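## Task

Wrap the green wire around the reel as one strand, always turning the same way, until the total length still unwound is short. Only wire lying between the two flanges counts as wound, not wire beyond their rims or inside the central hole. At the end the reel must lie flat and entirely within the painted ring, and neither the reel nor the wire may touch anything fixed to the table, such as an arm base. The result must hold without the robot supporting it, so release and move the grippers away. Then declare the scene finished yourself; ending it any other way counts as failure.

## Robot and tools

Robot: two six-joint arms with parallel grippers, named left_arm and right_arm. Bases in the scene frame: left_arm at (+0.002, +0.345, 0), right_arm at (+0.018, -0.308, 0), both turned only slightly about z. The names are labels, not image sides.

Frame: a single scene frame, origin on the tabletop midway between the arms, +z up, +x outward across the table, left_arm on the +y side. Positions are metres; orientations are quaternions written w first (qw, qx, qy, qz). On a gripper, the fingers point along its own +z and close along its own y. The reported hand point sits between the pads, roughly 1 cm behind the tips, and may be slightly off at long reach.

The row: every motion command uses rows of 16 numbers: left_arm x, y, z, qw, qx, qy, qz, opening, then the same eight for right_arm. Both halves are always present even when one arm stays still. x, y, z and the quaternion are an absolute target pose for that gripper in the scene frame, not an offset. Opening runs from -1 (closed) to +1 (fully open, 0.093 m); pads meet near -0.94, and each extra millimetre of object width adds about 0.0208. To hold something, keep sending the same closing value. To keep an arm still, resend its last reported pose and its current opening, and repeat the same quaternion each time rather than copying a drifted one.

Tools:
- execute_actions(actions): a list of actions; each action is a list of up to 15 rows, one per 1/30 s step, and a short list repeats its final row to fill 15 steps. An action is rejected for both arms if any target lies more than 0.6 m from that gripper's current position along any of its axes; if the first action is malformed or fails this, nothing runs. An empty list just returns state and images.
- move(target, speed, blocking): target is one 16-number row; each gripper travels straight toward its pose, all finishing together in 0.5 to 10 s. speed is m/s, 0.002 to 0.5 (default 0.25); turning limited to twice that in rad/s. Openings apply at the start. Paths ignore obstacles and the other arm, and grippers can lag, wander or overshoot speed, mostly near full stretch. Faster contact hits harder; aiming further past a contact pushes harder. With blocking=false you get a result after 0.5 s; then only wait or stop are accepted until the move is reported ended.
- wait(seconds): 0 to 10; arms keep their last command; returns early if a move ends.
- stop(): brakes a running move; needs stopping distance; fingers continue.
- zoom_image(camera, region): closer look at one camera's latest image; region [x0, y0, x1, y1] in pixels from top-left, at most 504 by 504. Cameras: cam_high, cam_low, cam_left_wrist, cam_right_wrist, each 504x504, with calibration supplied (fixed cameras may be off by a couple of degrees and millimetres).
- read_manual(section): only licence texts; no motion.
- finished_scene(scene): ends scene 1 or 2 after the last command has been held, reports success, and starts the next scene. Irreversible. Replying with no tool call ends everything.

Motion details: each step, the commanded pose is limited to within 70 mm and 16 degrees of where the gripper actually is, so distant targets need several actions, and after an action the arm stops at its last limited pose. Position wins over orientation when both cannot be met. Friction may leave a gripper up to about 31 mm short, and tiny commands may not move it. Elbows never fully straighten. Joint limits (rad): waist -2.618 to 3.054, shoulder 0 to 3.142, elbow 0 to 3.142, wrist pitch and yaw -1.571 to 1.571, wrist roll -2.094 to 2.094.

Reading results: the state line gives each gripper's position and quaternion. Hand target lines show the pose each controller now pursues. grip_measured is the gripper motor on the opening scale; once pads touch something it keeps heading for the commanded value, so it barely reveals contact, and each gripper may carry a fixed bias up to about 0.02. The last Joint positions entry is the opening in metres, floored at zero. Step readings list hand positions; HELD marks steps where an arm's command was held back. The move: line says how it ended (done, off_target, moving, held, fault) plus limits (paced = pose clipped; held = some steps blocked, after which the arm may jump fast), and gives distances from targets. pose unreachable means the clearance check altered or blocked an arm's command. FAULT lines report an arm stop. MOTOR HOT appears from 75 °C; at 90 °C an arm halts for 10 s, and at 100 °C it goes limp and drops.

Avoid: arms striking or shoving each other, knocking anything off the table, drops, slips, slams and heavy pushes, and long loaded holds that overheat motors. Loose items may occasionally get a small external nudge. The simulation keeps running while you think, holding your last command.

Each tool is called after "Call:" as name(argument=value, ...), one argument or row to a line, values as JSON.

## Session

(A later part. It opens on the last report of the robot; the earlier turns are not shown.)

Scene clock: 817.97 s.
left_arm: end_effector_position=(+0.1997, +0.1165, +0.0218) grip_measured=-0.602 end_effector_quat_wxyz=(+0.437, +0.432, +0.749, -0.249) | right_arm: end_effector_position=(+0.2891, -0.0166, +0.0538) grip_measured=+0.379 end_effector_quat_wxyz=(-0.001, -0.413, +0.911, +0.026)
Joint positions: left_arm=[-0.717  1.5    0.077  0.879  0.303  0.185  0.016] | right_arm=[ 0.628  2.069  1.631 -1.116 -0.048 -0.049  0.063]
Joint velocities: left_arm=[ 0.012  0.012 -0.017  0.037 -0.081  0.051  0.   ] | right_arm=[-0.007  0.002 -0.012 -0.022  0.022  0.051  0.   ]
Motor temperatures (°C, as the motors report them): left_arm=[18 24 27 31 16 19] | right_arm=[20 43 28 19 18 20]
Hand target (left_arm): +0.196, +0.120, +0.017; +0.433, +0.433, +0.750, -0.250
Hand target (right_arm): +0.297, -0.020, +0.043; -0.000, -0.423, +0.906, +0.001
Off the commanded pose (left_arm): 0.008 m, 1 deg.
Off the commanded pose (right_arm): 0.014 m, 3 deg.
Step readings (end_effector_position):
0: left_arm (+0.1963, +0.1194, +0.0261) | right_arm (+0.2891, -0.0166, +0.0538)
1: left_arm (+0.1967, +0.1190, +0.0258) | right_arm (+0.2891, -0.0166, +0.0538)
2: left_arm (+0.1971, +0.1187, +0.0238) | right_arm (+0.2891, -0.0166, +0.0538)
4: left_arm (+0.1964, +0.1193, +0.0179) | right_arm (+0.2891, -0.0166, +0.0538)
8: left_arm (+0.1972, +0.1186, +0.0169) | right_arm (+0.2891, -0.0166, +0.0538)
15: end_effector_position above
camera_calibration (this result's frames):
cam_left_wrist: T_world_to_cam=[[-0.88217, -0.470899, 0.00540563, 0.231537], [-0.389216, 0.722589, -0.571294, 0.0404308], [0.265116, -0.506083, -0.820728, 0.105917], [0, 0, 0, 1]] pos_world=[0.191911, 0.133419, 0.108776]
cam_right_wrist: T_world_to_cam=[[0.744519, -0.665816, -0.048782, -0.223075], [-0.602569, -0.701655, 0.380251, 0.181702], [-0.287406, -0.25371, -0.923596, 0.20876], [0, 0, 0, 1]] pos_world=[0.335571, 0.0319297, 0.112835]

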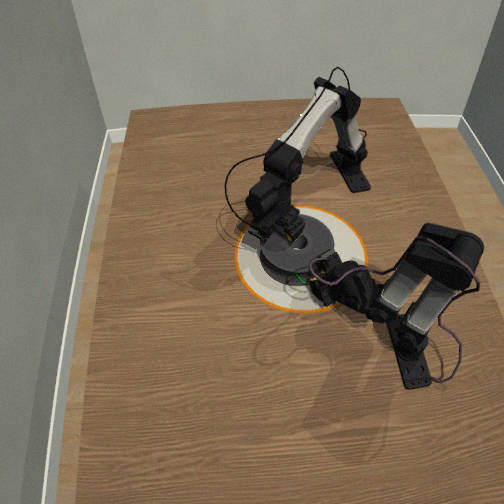

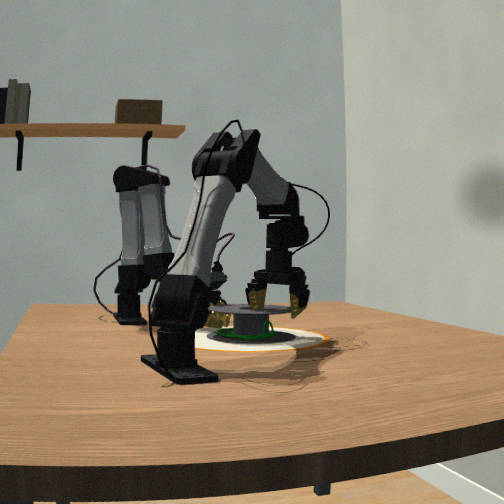

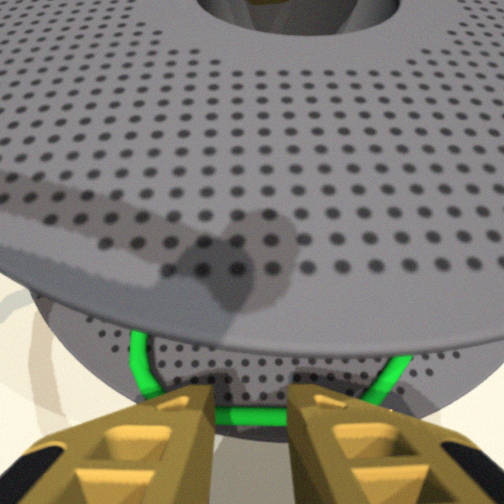

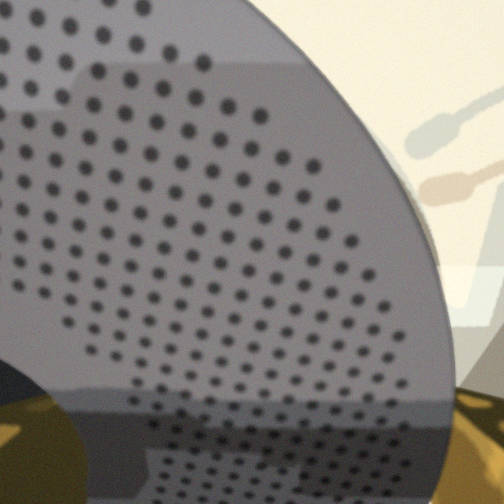

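Call:
execute_actions(
  actions=[
    [[0.192,0.126,0.024,0.433,0.433,0.75,-0.25,-0.6,0.297,-0.020,0.043,0,-0.4226,0.9063,0,0.3]],
    [[0.193,0.124,0.012,0.433,0.433,0.75,-0.25,-0.6,0.297,-0.020,0.043,0,-0.4226,0.9063,0,0.3]],
  ],
)

Scene clock: 819.63 s.
left_arm: end_effector_position=(+0.1967, +0.1216, +0.0167) grip_measured=-0.602 end_effector_quat_wxyz=(+0.436, +0.432, +0.750, -0.248) | right_arm: end_effector_position=(+0.2891, -0.0166, +0.0538) grip_measured=+0.379 end_effector_quat_wxyz=(-0.001, -0.413, +0.911, +0.026)
Joint positions: left_arm=[-0.705  1.529  0.051  0.929  0.313  0.191  0.016] | right_arm=[ 0.628  2.069  1.631 -1.116 -0.048 -0.049  0.063]
Joint velocities: left_arm=[-0.007 -0.002 -0.002  0.022 -0.022 -0.007  0.   ] | right_arm=[-0.007 -0.002  0.002 -0.007 -0.022  0.051  0.   ]
Motor temperatures (°C, as the motors report them): left_arm=[18 24 27 31 16 19] | right_arm=[20 43 28 19 18 20]
Hand target (left_arm): +0.193, +0.124, +0.013; +0.433, +0.433, +0.750, -0.250
Hand target (right_arm): +0.297, -0.020, +0.043; -0.000, -0.423, +0.906, +0.001
Off the commanded pose (left_arm): 0.006 m, 0 deg.
Off the commanded pose (right_arm): 0.014 m, 3 deg.
Step readings (end_effector_position; steps 1 to 15: 1st action; 16 to 30: 2nd action):
0: left_arm (+0.2004, +0.1160, +0.0232) | right_arm (+0.2891, -0.0166, +0.0538)
1: left_arm (+0.1999, +0.1168, +0.0233) | right_arm (+0.2891, -0.0166, +0.0538)
2: left_arm (+0.1992, +0.1185, +0.0242) | right_arm (+0.2891, -0.0166, +0.0538)
4: left_arm (+0.1979, +0.1208, +0.0258) | right_arm (+0.2891, -0.0166, +0.0538)
8: left_arm (+0.1969, +0.1216, +0.0263) | right_arm (+0.2891, -0.0166, +0.0538)
15: left_arm (+0.1954, +0.1226, +0.0237) | right_arm (+0.2891, -0.0166, +0.0538)
16: left_arm (+0.1957, +0.1224, +0.0232) | right_arm (+0.2891, -0.0166, +0.0538)
17: left_arm (+0.1959, +0.1222, +0.0210) | right_arm (+0.2891, -0.0166, +0.0538)
19: left_arm (+0.1949, +0.1230, +0.0147) | right_arm (+0.2891, -0.0166, +0.0538)
23: left_arm (+0.1954, +0.1226, +0.0140) | right_arm (+0.2891, -0.0166, +0.0538)
30: end_effector_position above
camera_calibration (this result's frames):
cam_left_wrist: T_world_to_cam=[[-0.881731, -0.471702, 0.00696088, 0.231236], [-0.391302, 0.723041, -0.569293, 0.0329705], [0.263504, -0.504687, -0.822105, 0.105285], [0, 0, 0, 1]] pos_world=[0.189046, 0.138371, 0.103716]
cam_right_wrist: T_world_to_cam=[[0.744519, -0.665816, -0.048782, -0.223075], [-0.602569, -0.701655, 0.380251, 0.181702], [-0.287406, -0.25371, -0.923596, 0.20876], [0, 0, 0, 1]] pos_world=[0.335571, 0.0319297, 0.112835]

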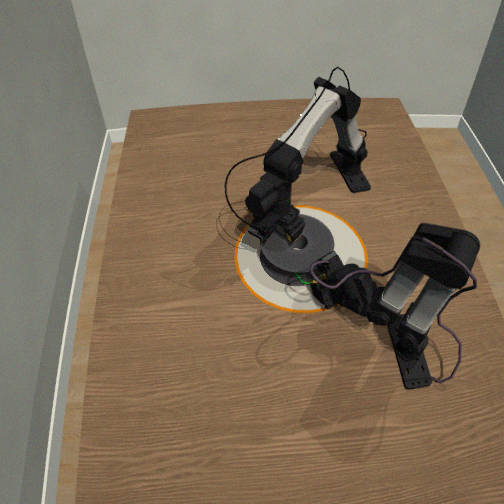

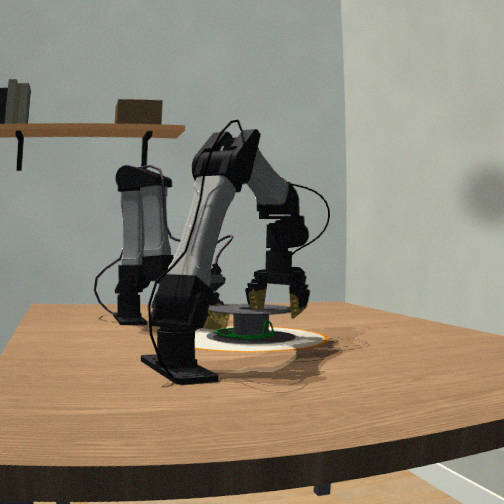

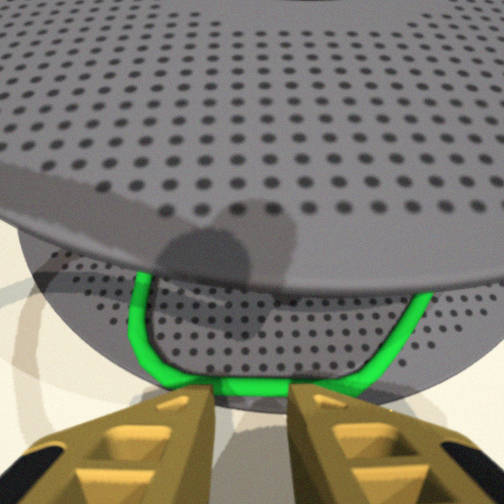

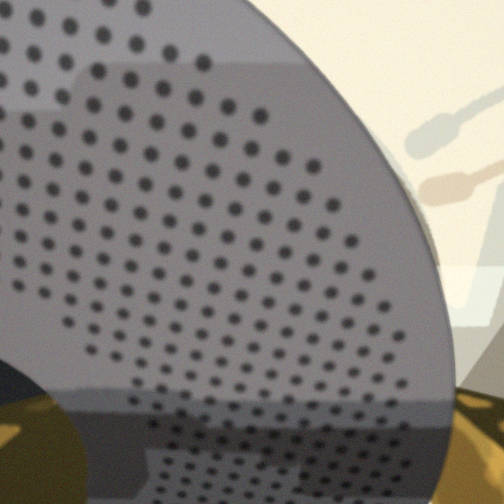

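Call:
execute_actions(
  actions=[
    [[0.200,0.114,0.017,0.433,0.433,0.75,-0.25,-0.6,0.297,-0.020,0.043,0,-0.4226,0.9063,0,0.3]],
  ],
)

Scene clock: 820.57 s.
left_arm: end_effector_position=(+0.1979, +0.1170, +0.0198) grip_measured=-0.602 end_effector_quat_wxyz=(+0.439, +0.433, +0.746, -0.252) | right_arm: end_effector_position=(+0.2891, -0.0166, +0.0538) grip_measured=+0.379 end_effector_quat_wxyz=(-0.001, -0.413, +0.911, +0.026)
Joint positions: left_arm=[-0.715  1.53   0.064  0.927  0.312  0.186  0.016] | right_arm=[ 0.628  2.069  1.631 -1.116 -0.048 -0.049  0.063]
Joint velocities: left_arm=[ 0.007 -0.012  0.007  0.022  0.037 -0.007 -0.001] | right_arm=[-0.007 -0.002 -0.002 -0.037 -0.037  0.007  0.001]
Motor temperatures (°C, as the motors report them): left_arm=[18 24 27 31 16 19] | right_arm=[20 43 28 19 18 20]
Hand target (left_arm): +0.200, +0.114, +0.017; +0.433, +0.433, +0.750, -0.250
Hand target (right_arm): +0.297, -0.020, +0.043; -0.000, -0.423, +0.906, +0.001
Off the commanded pose (left_arm): 0.005 m, 1 deg.
Off the commanded pose (right_arm): 0.014 m, 3 deg.
Step readings (end_effector_position):
0: left_arm (+0.1973, +0.1211, +0.0180) | right_arm (+0.2891, -0.0166, +0.0538)
1: left_arm (+0.1972, +0.1207, +0.0180) | right_arm (+0.2891, -0.0166, +0.0538)
2: left_arm (+0.1970, +0.1196, +0.0181) | right_arm (+0.2891, -0.0166, +0.0538)
4: left_arm (+0.1975, +0.1176, +0.0195) | right_arm (+0.2891, -0.0166, +0.0538)
8: left_arm (+0.1981, +0.1168, +0.0203) | right_arm (+0.2891, -0.0166, +0.0538)
15: end_effector_position above
camera_calibration (this result's frames):
cam_left_wrist: T_world_to_cam=[[-0.885049, -0.465452, 0.00656265, 0.23007], [-0.383489, 0.721061, -0.577068, 0.0373884], [0.263865, -0.51325, -0.81667, 0.106012], [0, 0, 0, 1]] pos_world=[0.189988, 0.134538, 0.106643]
cam_right_wrist: T_world_to_cam=[[0.744519, -0.665816, -0.048782, -0.223075], [-0.602569, -0.701655, 0.380251, 0.181702], [-0.287406, -0.25371, -0.923596, 0.20876], [0, 0, 0, 1]] pos_world=[0.335571, 0.0319297, 0.112835]

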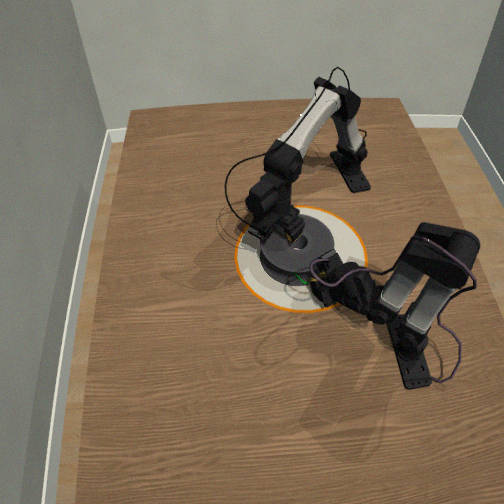

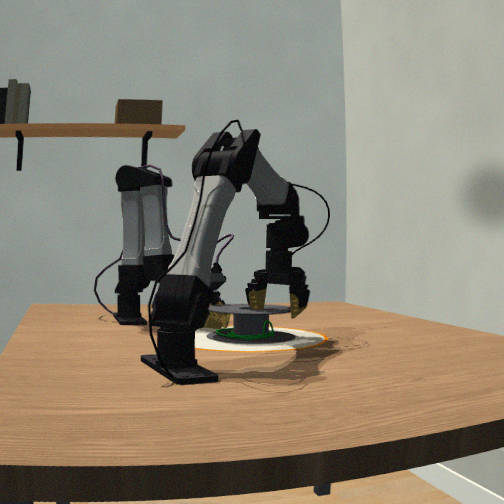

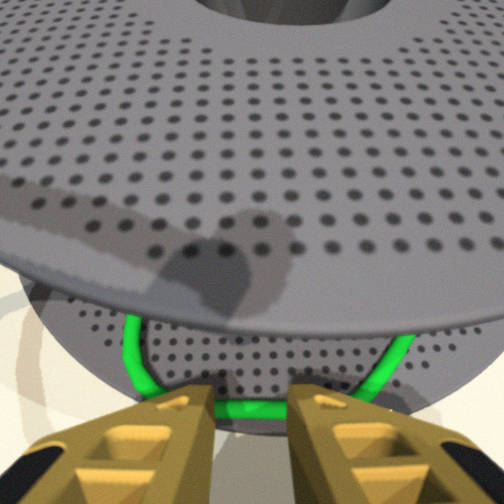

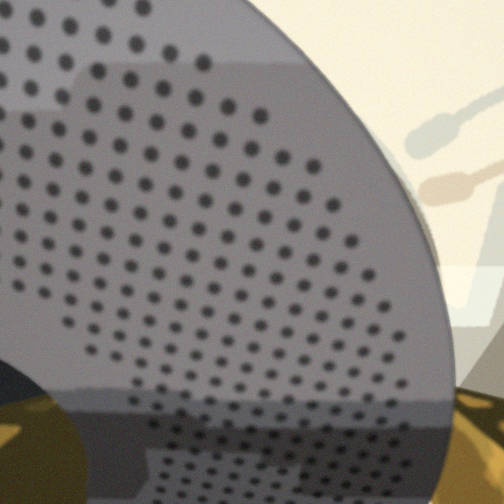

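Call:
execute_actions(
  actions=[
    [[0.204,0.107,0.012,0.433,0.433,0.75,-0.25,-0.6,0.297,-0.020,0.043,0,-0.4226,0.9063,0,0.3]],
  ],
)

Scene clock: 822.00 s.
left_arm: end_effector_position=(+0.1999, +0.1106, +0.0157) grip_measured=-0.602 end_effector_quat_wxyz=(+0.436, +0.434, +0.746, -0.255) | right_arm: end_effector_position=(+0.2897, -0.0186, +0.0538) grip_measured=+0.379 end_effector_quat_wxyz=(-0.002, -0.412, +0.911, +0.023)
Joint positions: left_arm=[-0.73   1.598  0.083  0.975  0.307  0.177  0.016] | right_arm=[ 0.625  2.069  1.631 -1.12  -0.045 -0.051  0.063]
Joint velocities: left_arm=[ 0.012  0.002  0.002 -0.022 -0.007 -0.051 -0.   ] | right_arm=[-0.002 -0.017  0.007  0.066 -0.022 -0.037 -0.001]
Motor temperatures (°C, as the motors report them): left_arm=[18 24 27 31 16 19] | right_arm=[20 43 28 19 18 20]
Hand target (left_arm): +0.204, +0.107, +0.012; +0.433, +0.433, +0.750, -0.250
Hand target (right_arm): +0.297, -0.020, +0.043; -0.000, -0.423, +0.906, +0.001
Off the commanded pose (left_arm): 0.007 m, 1 deg.
Off the commanded pose (right_arm): 0.013 m, 3 deg.
Step readings (end_effector_position):
0: left_arm (+0.1979, +0.1170, +0.0197) | right_arm (+0.2891, -0.0166, +0.0538)
1: left_arm (+0.1979, +0.1163, +0.0185) | right_arm (+0.2891, -0.0166, +0.0538)
2: left_arm (+0.1982, +0.1144, +0.0163) | right_arm (+0.2891, -0.0166, +0.0538)
4: left_arm (+0.1991, +0.1119, +0.0155) | right_arm (+0.2896, -0.0181, +0.0538)
8: left_arm (+0.1998, +0.1108, +0.0157) | right_arm (+0.2897, -0.0186, +0.0538)
15: end_effector_position above
camera_calibration (this result's frames):
cam_left_wrist: T_world_to_cam=[[-0.887714, -0.460235, 0.012126, 0.228744], [-0.382501, 0.722609, -0.575786, 0.0400135], [0.256235, -0.515772, -0.81751, 0.100681], [0, 0, 0, 1]] pos_world=[0.192567, 0.12829, 0.102573]
cam_right_wrist: T_world_to_cam=[[0.743426, -0.667242, -0.045888, -0.224771], [-0.60332, -0.698654, 0.384561, 0.180655], [-0.288655, -0.258208, -0.921958, 0.208554], [0, 0, 0, 1]] pos_world=[0.336294, 0.030089, 0.112491]

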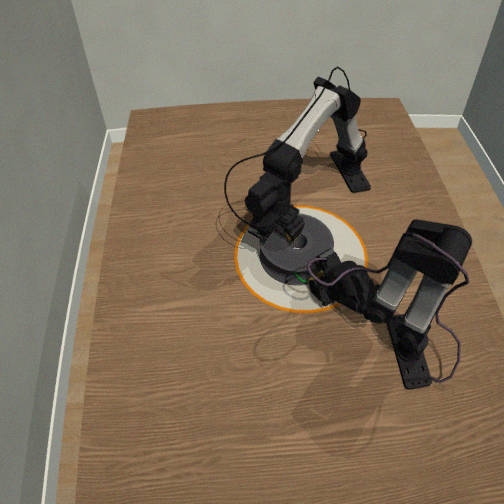

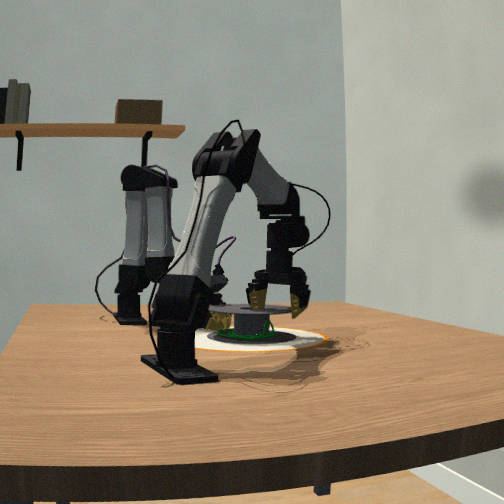

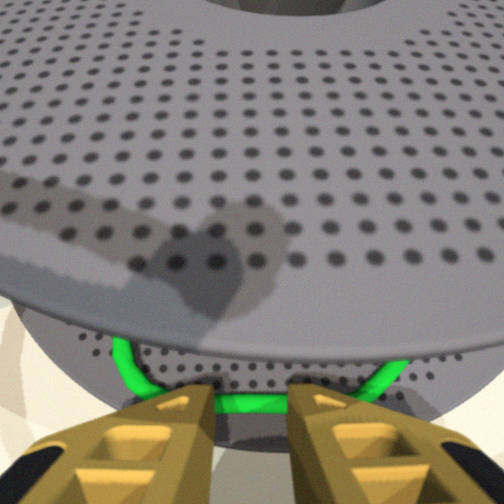

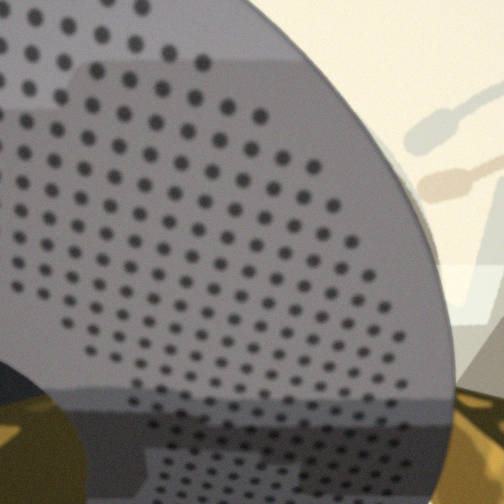

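Call:
execute_actions(
  actions=[
    [[0.208,0.099,0.012,0.433,0.433,0.75,-0.25,-0.6,0.297,-0.020,0.043,0,-0.4226,0.9063,0,0.3]],
  ],
)

Scene clock: 822.77 s.
left_arm: end_effector_position=(+0.2044, +0.1020, +0.0159) grip_measured=-0.602 end_effector_quat_wxyz=(+0.436, +0.435, +0.745, -0.256) | right_arm: end_effector_position=(+0.2897, -0.0186, +0.0538) grip_measured=+0.379 end_effector_quat_wxyz=(-0.002, -0.412, +0.911, +0.023)
Joint positions: left_arm=[-0.75   1.629  0.117  0.976  0.291  0.167  0.016] | right_arm=[ 0.625  2.069  1.631 -1.12  -0.045 -0.052  0.063]
Joint velocities: left_arm=[-0.012 -0.027 -0.017  0.051 -0.037  0.022  0.   ] | right_arm=[-0.012 -0.002 -0.002  0.007 -0.022 -0.066 -0.001]
Motor temperatures (°C, as the motors report them): left_arm=[18 24 27 31 16 19] | right_arm=[20 43 28 19 18 20]
Hand target (left_arm): +0.208, +0.099, +0.012; +0.433, +0.433, +0.750, -0.250
Hand target (right_arm): +0.297, -0.020, +0.043; -0.000, -0.423, +0.906, +0.000
Off the commanded pose (left_arm): 0.006 m, 1 deg.
Off the commanded pose (right_arm): 0.013 m, 3 deg.
Step readings (end_effector_position):
0: left_arm (+0.2000, +0.1106, +0.0158) | right_arm (+0.2897, -0.0186, +0.0538)
1: left_arm (+0.2003, +0.1096, +0.0158) | right_arm (+0.2897, -0.0186, +0.0538)
2: left_arm (+0.2014, +0.1075, +0.0159) | right_arm (+0.2897, -0.0186, +0.0538)
4: left_arm (+0.2034, +0.1032, +0.0160) | right_arm (+0.2897, -0.0186, +0.0538)
8: left_arm (+0.2043, +0.1020, +0.0159) | right_arm (+0.2897, -0.0186, +0.0538)
15: end_effector_position above
camera_calibration (this result's frames):
cam_left_wrist: T_world_to_cam=[[-0.888341, -0.459018, 0.0123916, 0.228753], [-0.38151, 0.722784, -0.576223, 0.0478034], [0.25554, -0.51661, -0.817198, 0.095481], [0, 0, 0, 1]] pos_world=[0.197049, 0.119777, 0.102738]
cam_right_wrist: T_world_to_cam=[[0.744191, -0.66639, -0.0458711, -0.224978], [-0.602539, -0.699353, 0.384514, 0.180418], [-0.288317, -0.258513, -0.921979, 0.208451], [0, 0, 0, 1]] pos_world=[0.336236, 0.0301407, 0.112494]

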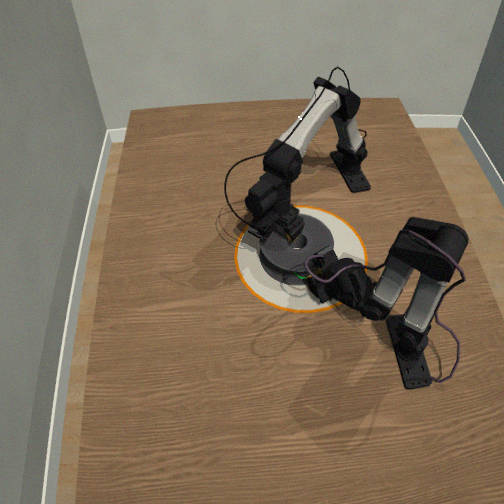

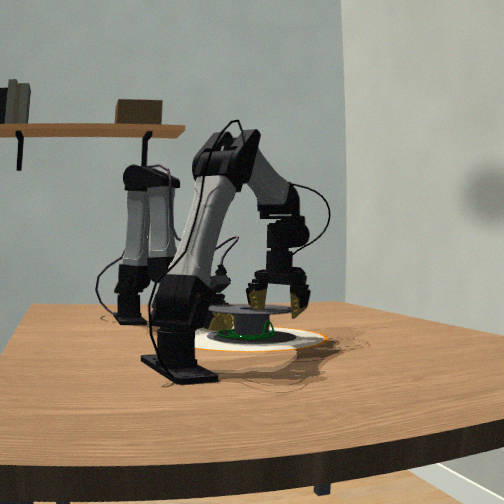

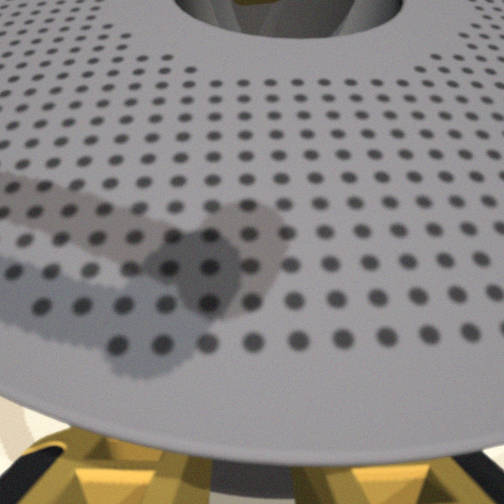

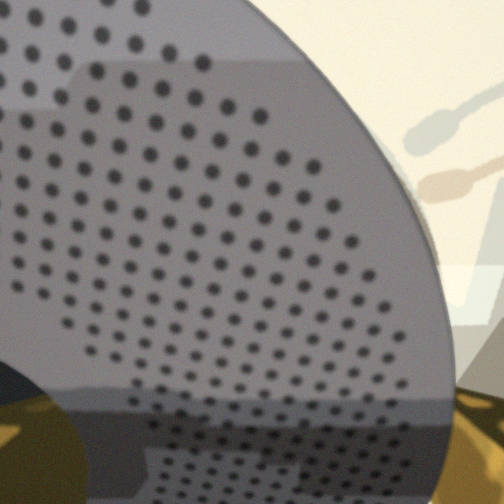

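Call:
execute_actions(
  actions=[
    [[0.196,0.118,0.024,0.433,0.433,0.75,-0.25,-0.6,0.297,-0.020,0.043,0,-0.4226,0.9063,0,0.3]],
    [[0.186,0.140,0.034,0.433,0.433,0.75,-0.25,-0.6,0.297,-0.020,0.043,0,-0.4226,0.9063,0,0.3]],
  ],
)

Scene clock: 824.10 s.
left_arm: end_effector_position=(+0.1900, +0.1372, +0.0352) grip_measured=-0.602 end_effector_quat_wxyz=(+0.441, +0.429, +0.748, -0.249) | right_arm: end_effector_position=(+0.2897, -0.0186, +0.0538) grip_measured=+0.379 end_effector_quat_wxyz=(-0.002, -0.413, +0.911, +0.023)
Joint positions: left_arm=[-0.652  1.222  0.026  0.65   0.356  0.216  0.016] | right_arm=[ 0.625  2.069  1.631 -1.12  -0.045 -0.053  0.063]
Joint velocities: left_arm=[ 0.007 -0.022 -0.002 -0.198 -0.037  0.022  0.001] | right_arm=[-0.007 -0.002 -0.002 -0.066  0.051 -0.066 -0.   ]
Motor temperatures (°C, as the motors report them): left_arm=[18 24 27 31 16 19] | right_arm=[20 43 28 19 18 20]
Hand target (left_arm): +0.186, +0.140, +0.033; +0.434, +0.432, +0.750, -0.251
Hand target (right_arm): +0.297, -0.020, +0.043; -0.000, -0.423, +0.906, +0.000
Off the commanded pose (left_arm): 0.005 m, 1 deg.
Off the commanded pose (right_arm): 0.013 m, 3 deg.
Step readings (end_effector_position; steps 1 to 15: 1st action; 16 to 30: 2nd action):
0: left_arm (+0.2043, +0.1019, +0.0159) | right_arm (+0.2897, -0.0186, +0.0538)
1: left_arm (+0.2039, +0.1032, +0.0173) | right_arm (+0.2897, -0.0186, +0.0538)
2: left_arm (+0.2030, +0.1062, +0.0202) | right_arm (+0.2897, -0.0186, +0.0538)
4: left_arm (+0.2024, +0.1102, +0.0265) | right_arm (+0.2897, -0.0186, +0.0538)
8: left_arm (+0.2021, +0.1121, +0.0297) | right_arm (+0.2897, -0.0186, +0.0538)
15: left_arm (+0.1991, +0.1147, +0.0234) | right_arm (+0.2897, -0.0186, +0.0538)
16: left_arm (+0.1981, +0.1173, +0.0242) | right_arm (+0.2897, -0.0186, +0.0538)
17: left_arm (+0.1979, +0.1229, +0.0274) | right_arm (+0.2897, -0.0186, +0.0538)
19: left_arm (+0.1976, +0.1309, +0.0340) | right_arm (+0.2897, -0.0186, +0.0538)
23: left_arm (+0.1966, +0.1341, +0.0422) | right_arm (+0.2897, -0.0186, +0.0538)
30: end_effector_position above
camera_calibration (this result's frames):
cam_left_wrist: T_world_to_cam=[[-0.879555, -0.475785, 0.00351861, 0.232842], [-0.389944, 0.716588, -0.578313, 0.0306074], [0.272631, -0.510029, -0.815808, 0.128919], [0, 0, 0, 1]] pos_world=[0.181585, 0.154602, 0.122054]
cam_right_wrist: T_world_to_cam=[[0.7447, -0.665822, -0.0458598, -0.225115], [-0.602018, -0.699819, 0.384483, 0.18026], [-0.288091, -0.258716, -0.921992, 0.208383], [0, 0, 0, 1]] pos_world=[0.336197, 0.0301751, 0.112497]

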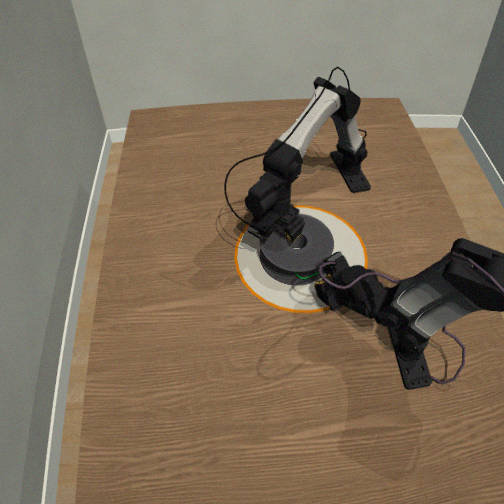

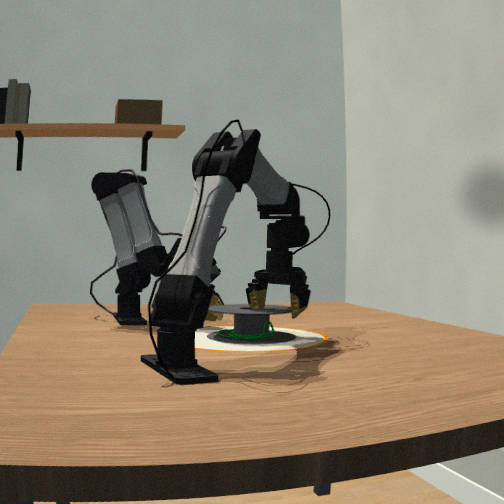

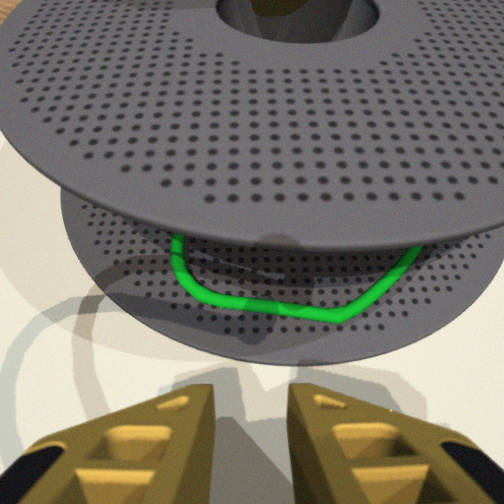

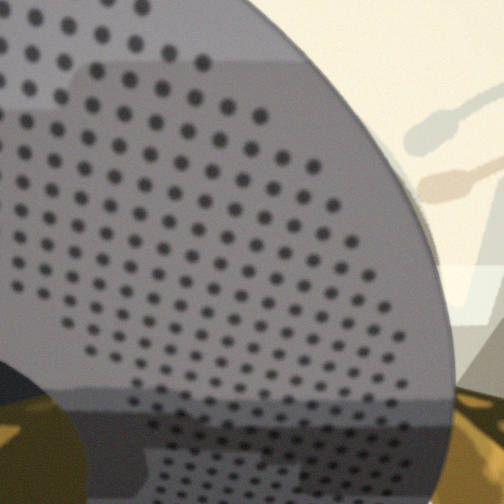

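Call:
execute_actions(
  actions=[
    [[0.186,0.150,0.07,0.433,0.433,0.75,-0.25,-0.6,0.2897,-0.0186,0.054,-0.002,-0.413,0.911,0.023,1.0]],
    [[0.19,0.19,0.12,0.433,0.433,0.75,-0.25,-0.6,0.2897,-0.0186,0.10,-0.002,-0.413,0.911,0.023,1.0]],
  ],
)

Call:
move(
  target=[0.2,0.25,0.16,0.433,0.433,0.75,-0.25,-0.6,0.25,-0.2,0.16,-0.002,-0.413,0.911,0.023,1.0],
  speed=0.3,
)

Scene clock: 825.57 s.
left_arm: end_effector_position=(+0.2008, +0.1880, +0.1230) grip_measured=-0.602 end_effector_quat_wxyz=(+0.460, +0.417, +0.747, -0.239) | right_arm: end_effector_position=(+0.2918, -0.0157, +0.0984) grip_measured=+0.990 end_effector_quat_wxyz=(+0.004, -0.412, +0.911, +0.028)
Joint positions: left_arm=[-0.295  0.647  0.289 -0.249  0.625  0.415  0.016] | right_arm=[ 0.625  2.048  1.778 -1.273 -0.048 -0.051  0.093]
Joint velocities: left_arm=[ 0.061 -0.002  0.066 -0.579  0.168  0.242 -0.001] | right_arm=[ 0.002 -0.002  0.002 -0.081  0.007 -0.037 -0.001]
Motor temperatures (°C, as the motors report them): left_arm=[18 24 27 31 16 19] | right_arm=[20 43 28 19 18 20]
Hand target (left_arm): +0.192, +0.188, +0.120; +0.438, +0.429, +0.749, -0.251
Hand target (right_arm): +0.290, -0.018, +0.100; -0.002, -0.413, +0.911, +0.023
Off the commanded pose (left_arm): 0.011 m, 4 deg.
Off the commanded pose (right_arm): 0.004 m, 1 deg.
Step readings (end_effector_position; steps 1 to 15: 1st action; 16 to 30: 2nd action):
0: left_arm (+0.1870, +0.1388, +0.0303) | right_arm (+0.2897, -0.0186, +0.0538)
1: left_arm (+0.1869, +0.1401, +0.0326) | right_arm (+0.2893, -0.0183, +0.0538)
2: left_arm (+0.1884, +0.1423, +0.0399) | right_arm (+0.2894, -0.0182, +0.0538)
4: left_arm (+0.1937, +0.1439, +0.0614) | right_arm (+0.2894, -0.0182, +0.0538)
8: left_arm (+0.1955, +0.1453, +0.0816) | right_arm (+0.2894, -0.0182, +0.0538)
15: left_arm (+0.1883, +0.1489, +0.0684) | right_arm (+0.2894, -0.0182, +0.0538)
16: left_arm (+0.1890, +0.1527, +0.0696) | right_arm (+0.2891, -0.0185, +0.0583)
17: left_arm (+0.1951, +0.1613, +0.0755) | right_arm (+0.2891, -0.0185, +0.0640)
19: left_arm (+0.2081, +0.1737, +0.0976) | right_arm (+0.2937, -0.0138, +0.0805)
23: left_arm (+0.2146, +0.1842, +0.1303) | right_arm (+0.2973, -0.0101, +0.0982)
30: end_effector_position above
camera_calibration (this result's frames):
cam_left_wrist: T_world_to_cam=[[-0.861979, -0.50666, -0.016953, 0.270988], [-0.39659, 0.694793, -0.599983, 0.0572383], [0.315766, -0.51045, -0.799833, 0.213005], [0, 0, 0, 1]] pos_world=[0.189026, 0.206258, 0.209305]
cam_right_wrist: T_world_to_cam=[[0.744363, -0.666026, -0.0482947, -0.222378], [-0.605852, -0.703985, 0.370606, 0.168872], [-0.280832, -0.246606, -0.927534, 0.249459], [0, 0, 0, 1]] pos_world=[0.337898, 0.032292, 0.158057]

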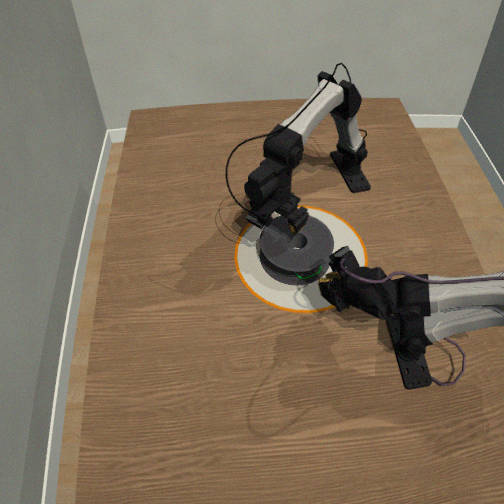

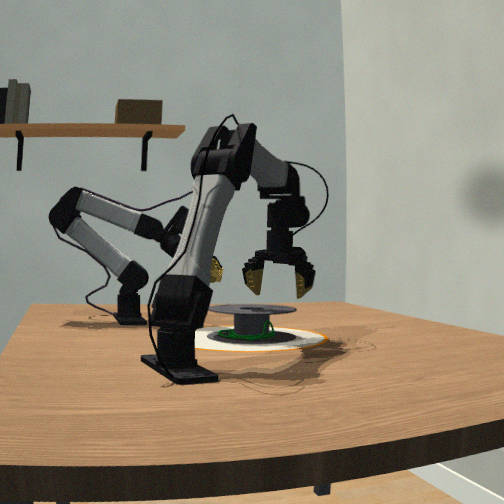

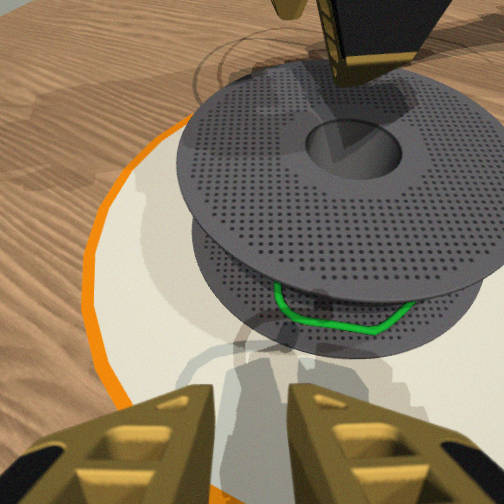

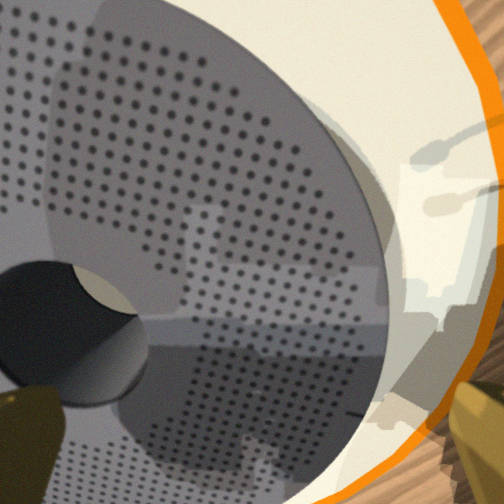

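Scene clock: 827.03 s.
left_arm: end_effector_position=(+0.1997, +0.2483, +0.1578) grip_measured=-0.602 end_effector_quat_wxyz=(+0.438, +0.434, +0.749, -0.242) | right_arm: end_effector_position=(+0.2599, -0.1939, +0.1673) grip_measured=+0.990 end_effector_quat_wxyz=(+0.014, -0.413, +0.910, +0.025)
Joint positions: left_arm=[ 0.203  0.814  0.581 -0.851  0.97   1.021  0.016] | right_arm=[ 0.236  1.533  1.42  -1.43  -0.05  -0.441  0.093]
Joint velocities: left_arm=[ 0.007  0.017  0.002  0.051  0.022  0.037 -0.   ] | right_arm=[-0.012  0.007 -0.007 -0.022  0.051 -0.022  0.   ]
Motor temperatures (°C, as the motors report them): left_arm=[18 24 27 30 16 19] | right_arm=[20 43 28 19 18 20]
Hand target (left_arm): +0.201, +0.249, +0.161; +0.436, +0.431, +0.749, -0.249
Hand target (right_arm): +0.251, -0.198, +0.163; -0.002, -0.412, +0.911, +0.031
Off the commanded pose (left_arm): 0.003 m, 1 deg.
Off the commanded pose (right_arm): 0.014 m, 2 deg.
move: off_target (right_arm)
camera_calibration (this result's frames):
cam_left_wrist: T_world_to_cam=[[-0.880448, -0.474095, -0.00676272, 0.295214], [-0.387659, 0.727992, -0.565462, 0.0202658], [0.273006, -0.495238, -0.824746, 0.280576], [0, 0, 0, 1]] pos_world=[0.191177, 0.264158, 0.24486]
cam_right_wrist: T_world_to_cam=[[0.745377, -0.665739, -0.0347162, -0.316388], [-0.613409, -0.705316, 0.35533, 0.00280759], [-0.261043, -0.243559, -0.934096, 0.257076], [0, 0, 0, 1]] pos_world=[0.304658, -0.146038, 0.228153]

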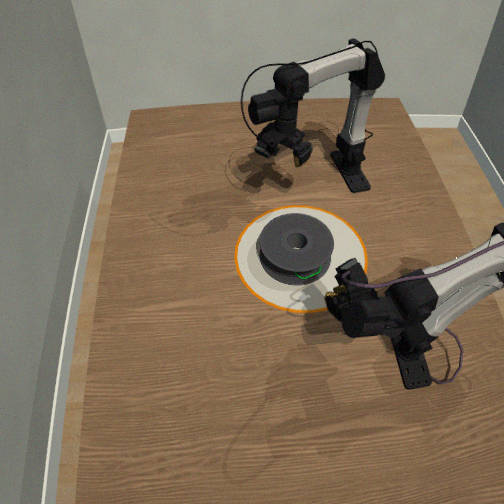

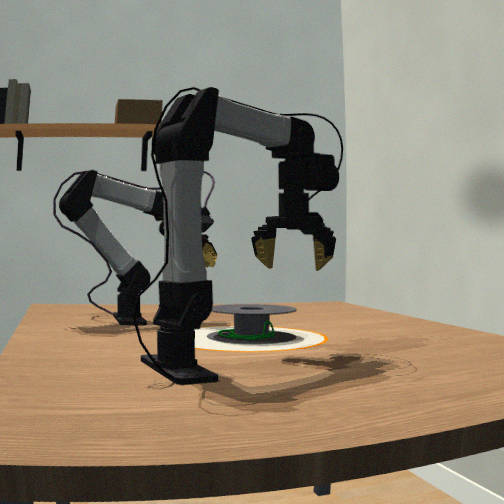

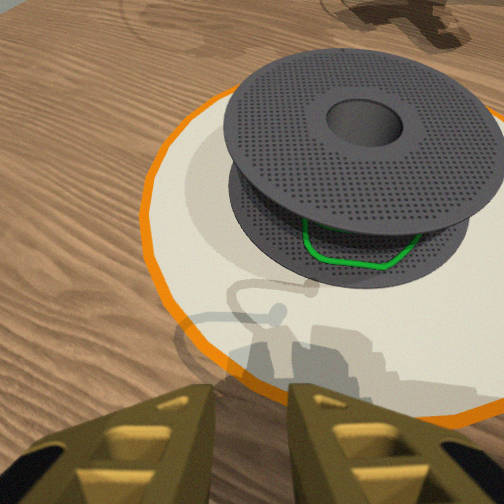

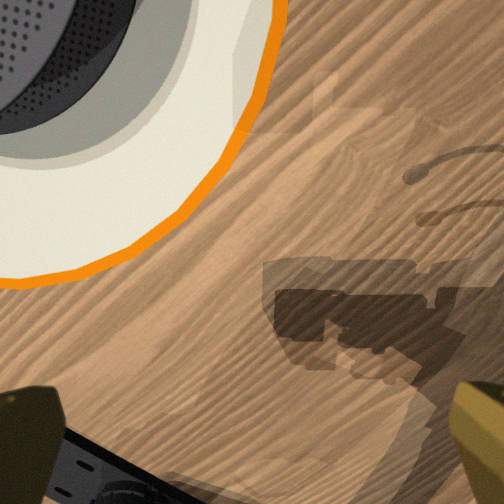

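Call:
zoom_image(
  camera="cam_low",
  region=[190, 290, 340, 370],
)

Call:
zoom_image(
  camera="cam_high",
  region=[225, 195, 375, 320],
)

Region (190, 290, 340, 370) of cam_low's 504x504 image, scaled by 3.360, with more detail than that image has; it fills the top 269 rows of this view, and the rest is white.

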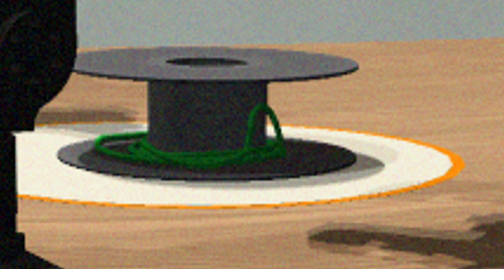

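Region (225, 195, 375, 320) of cam_high's 504x504 image, scaled by 3.360, with more detail than that image has.

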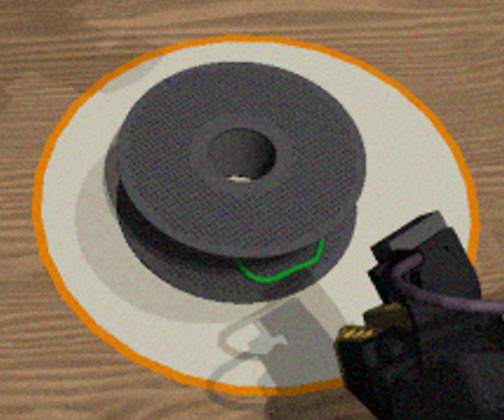

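Call:
zoom_image(
  camera="cam_low",
  region=[210, 305, 300, 350],
)

Region (210, 305, 300, 350) of cam_low's 504x504 image, scaled by 5.600, with more detail than that image has.

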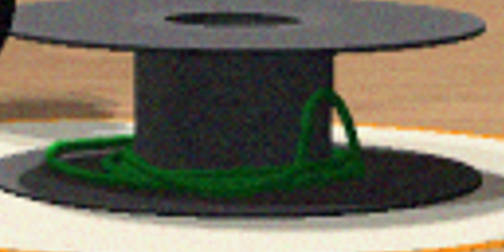

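Call:
finished_scene(
  scene=2,
)

The scene is finished: the task was done.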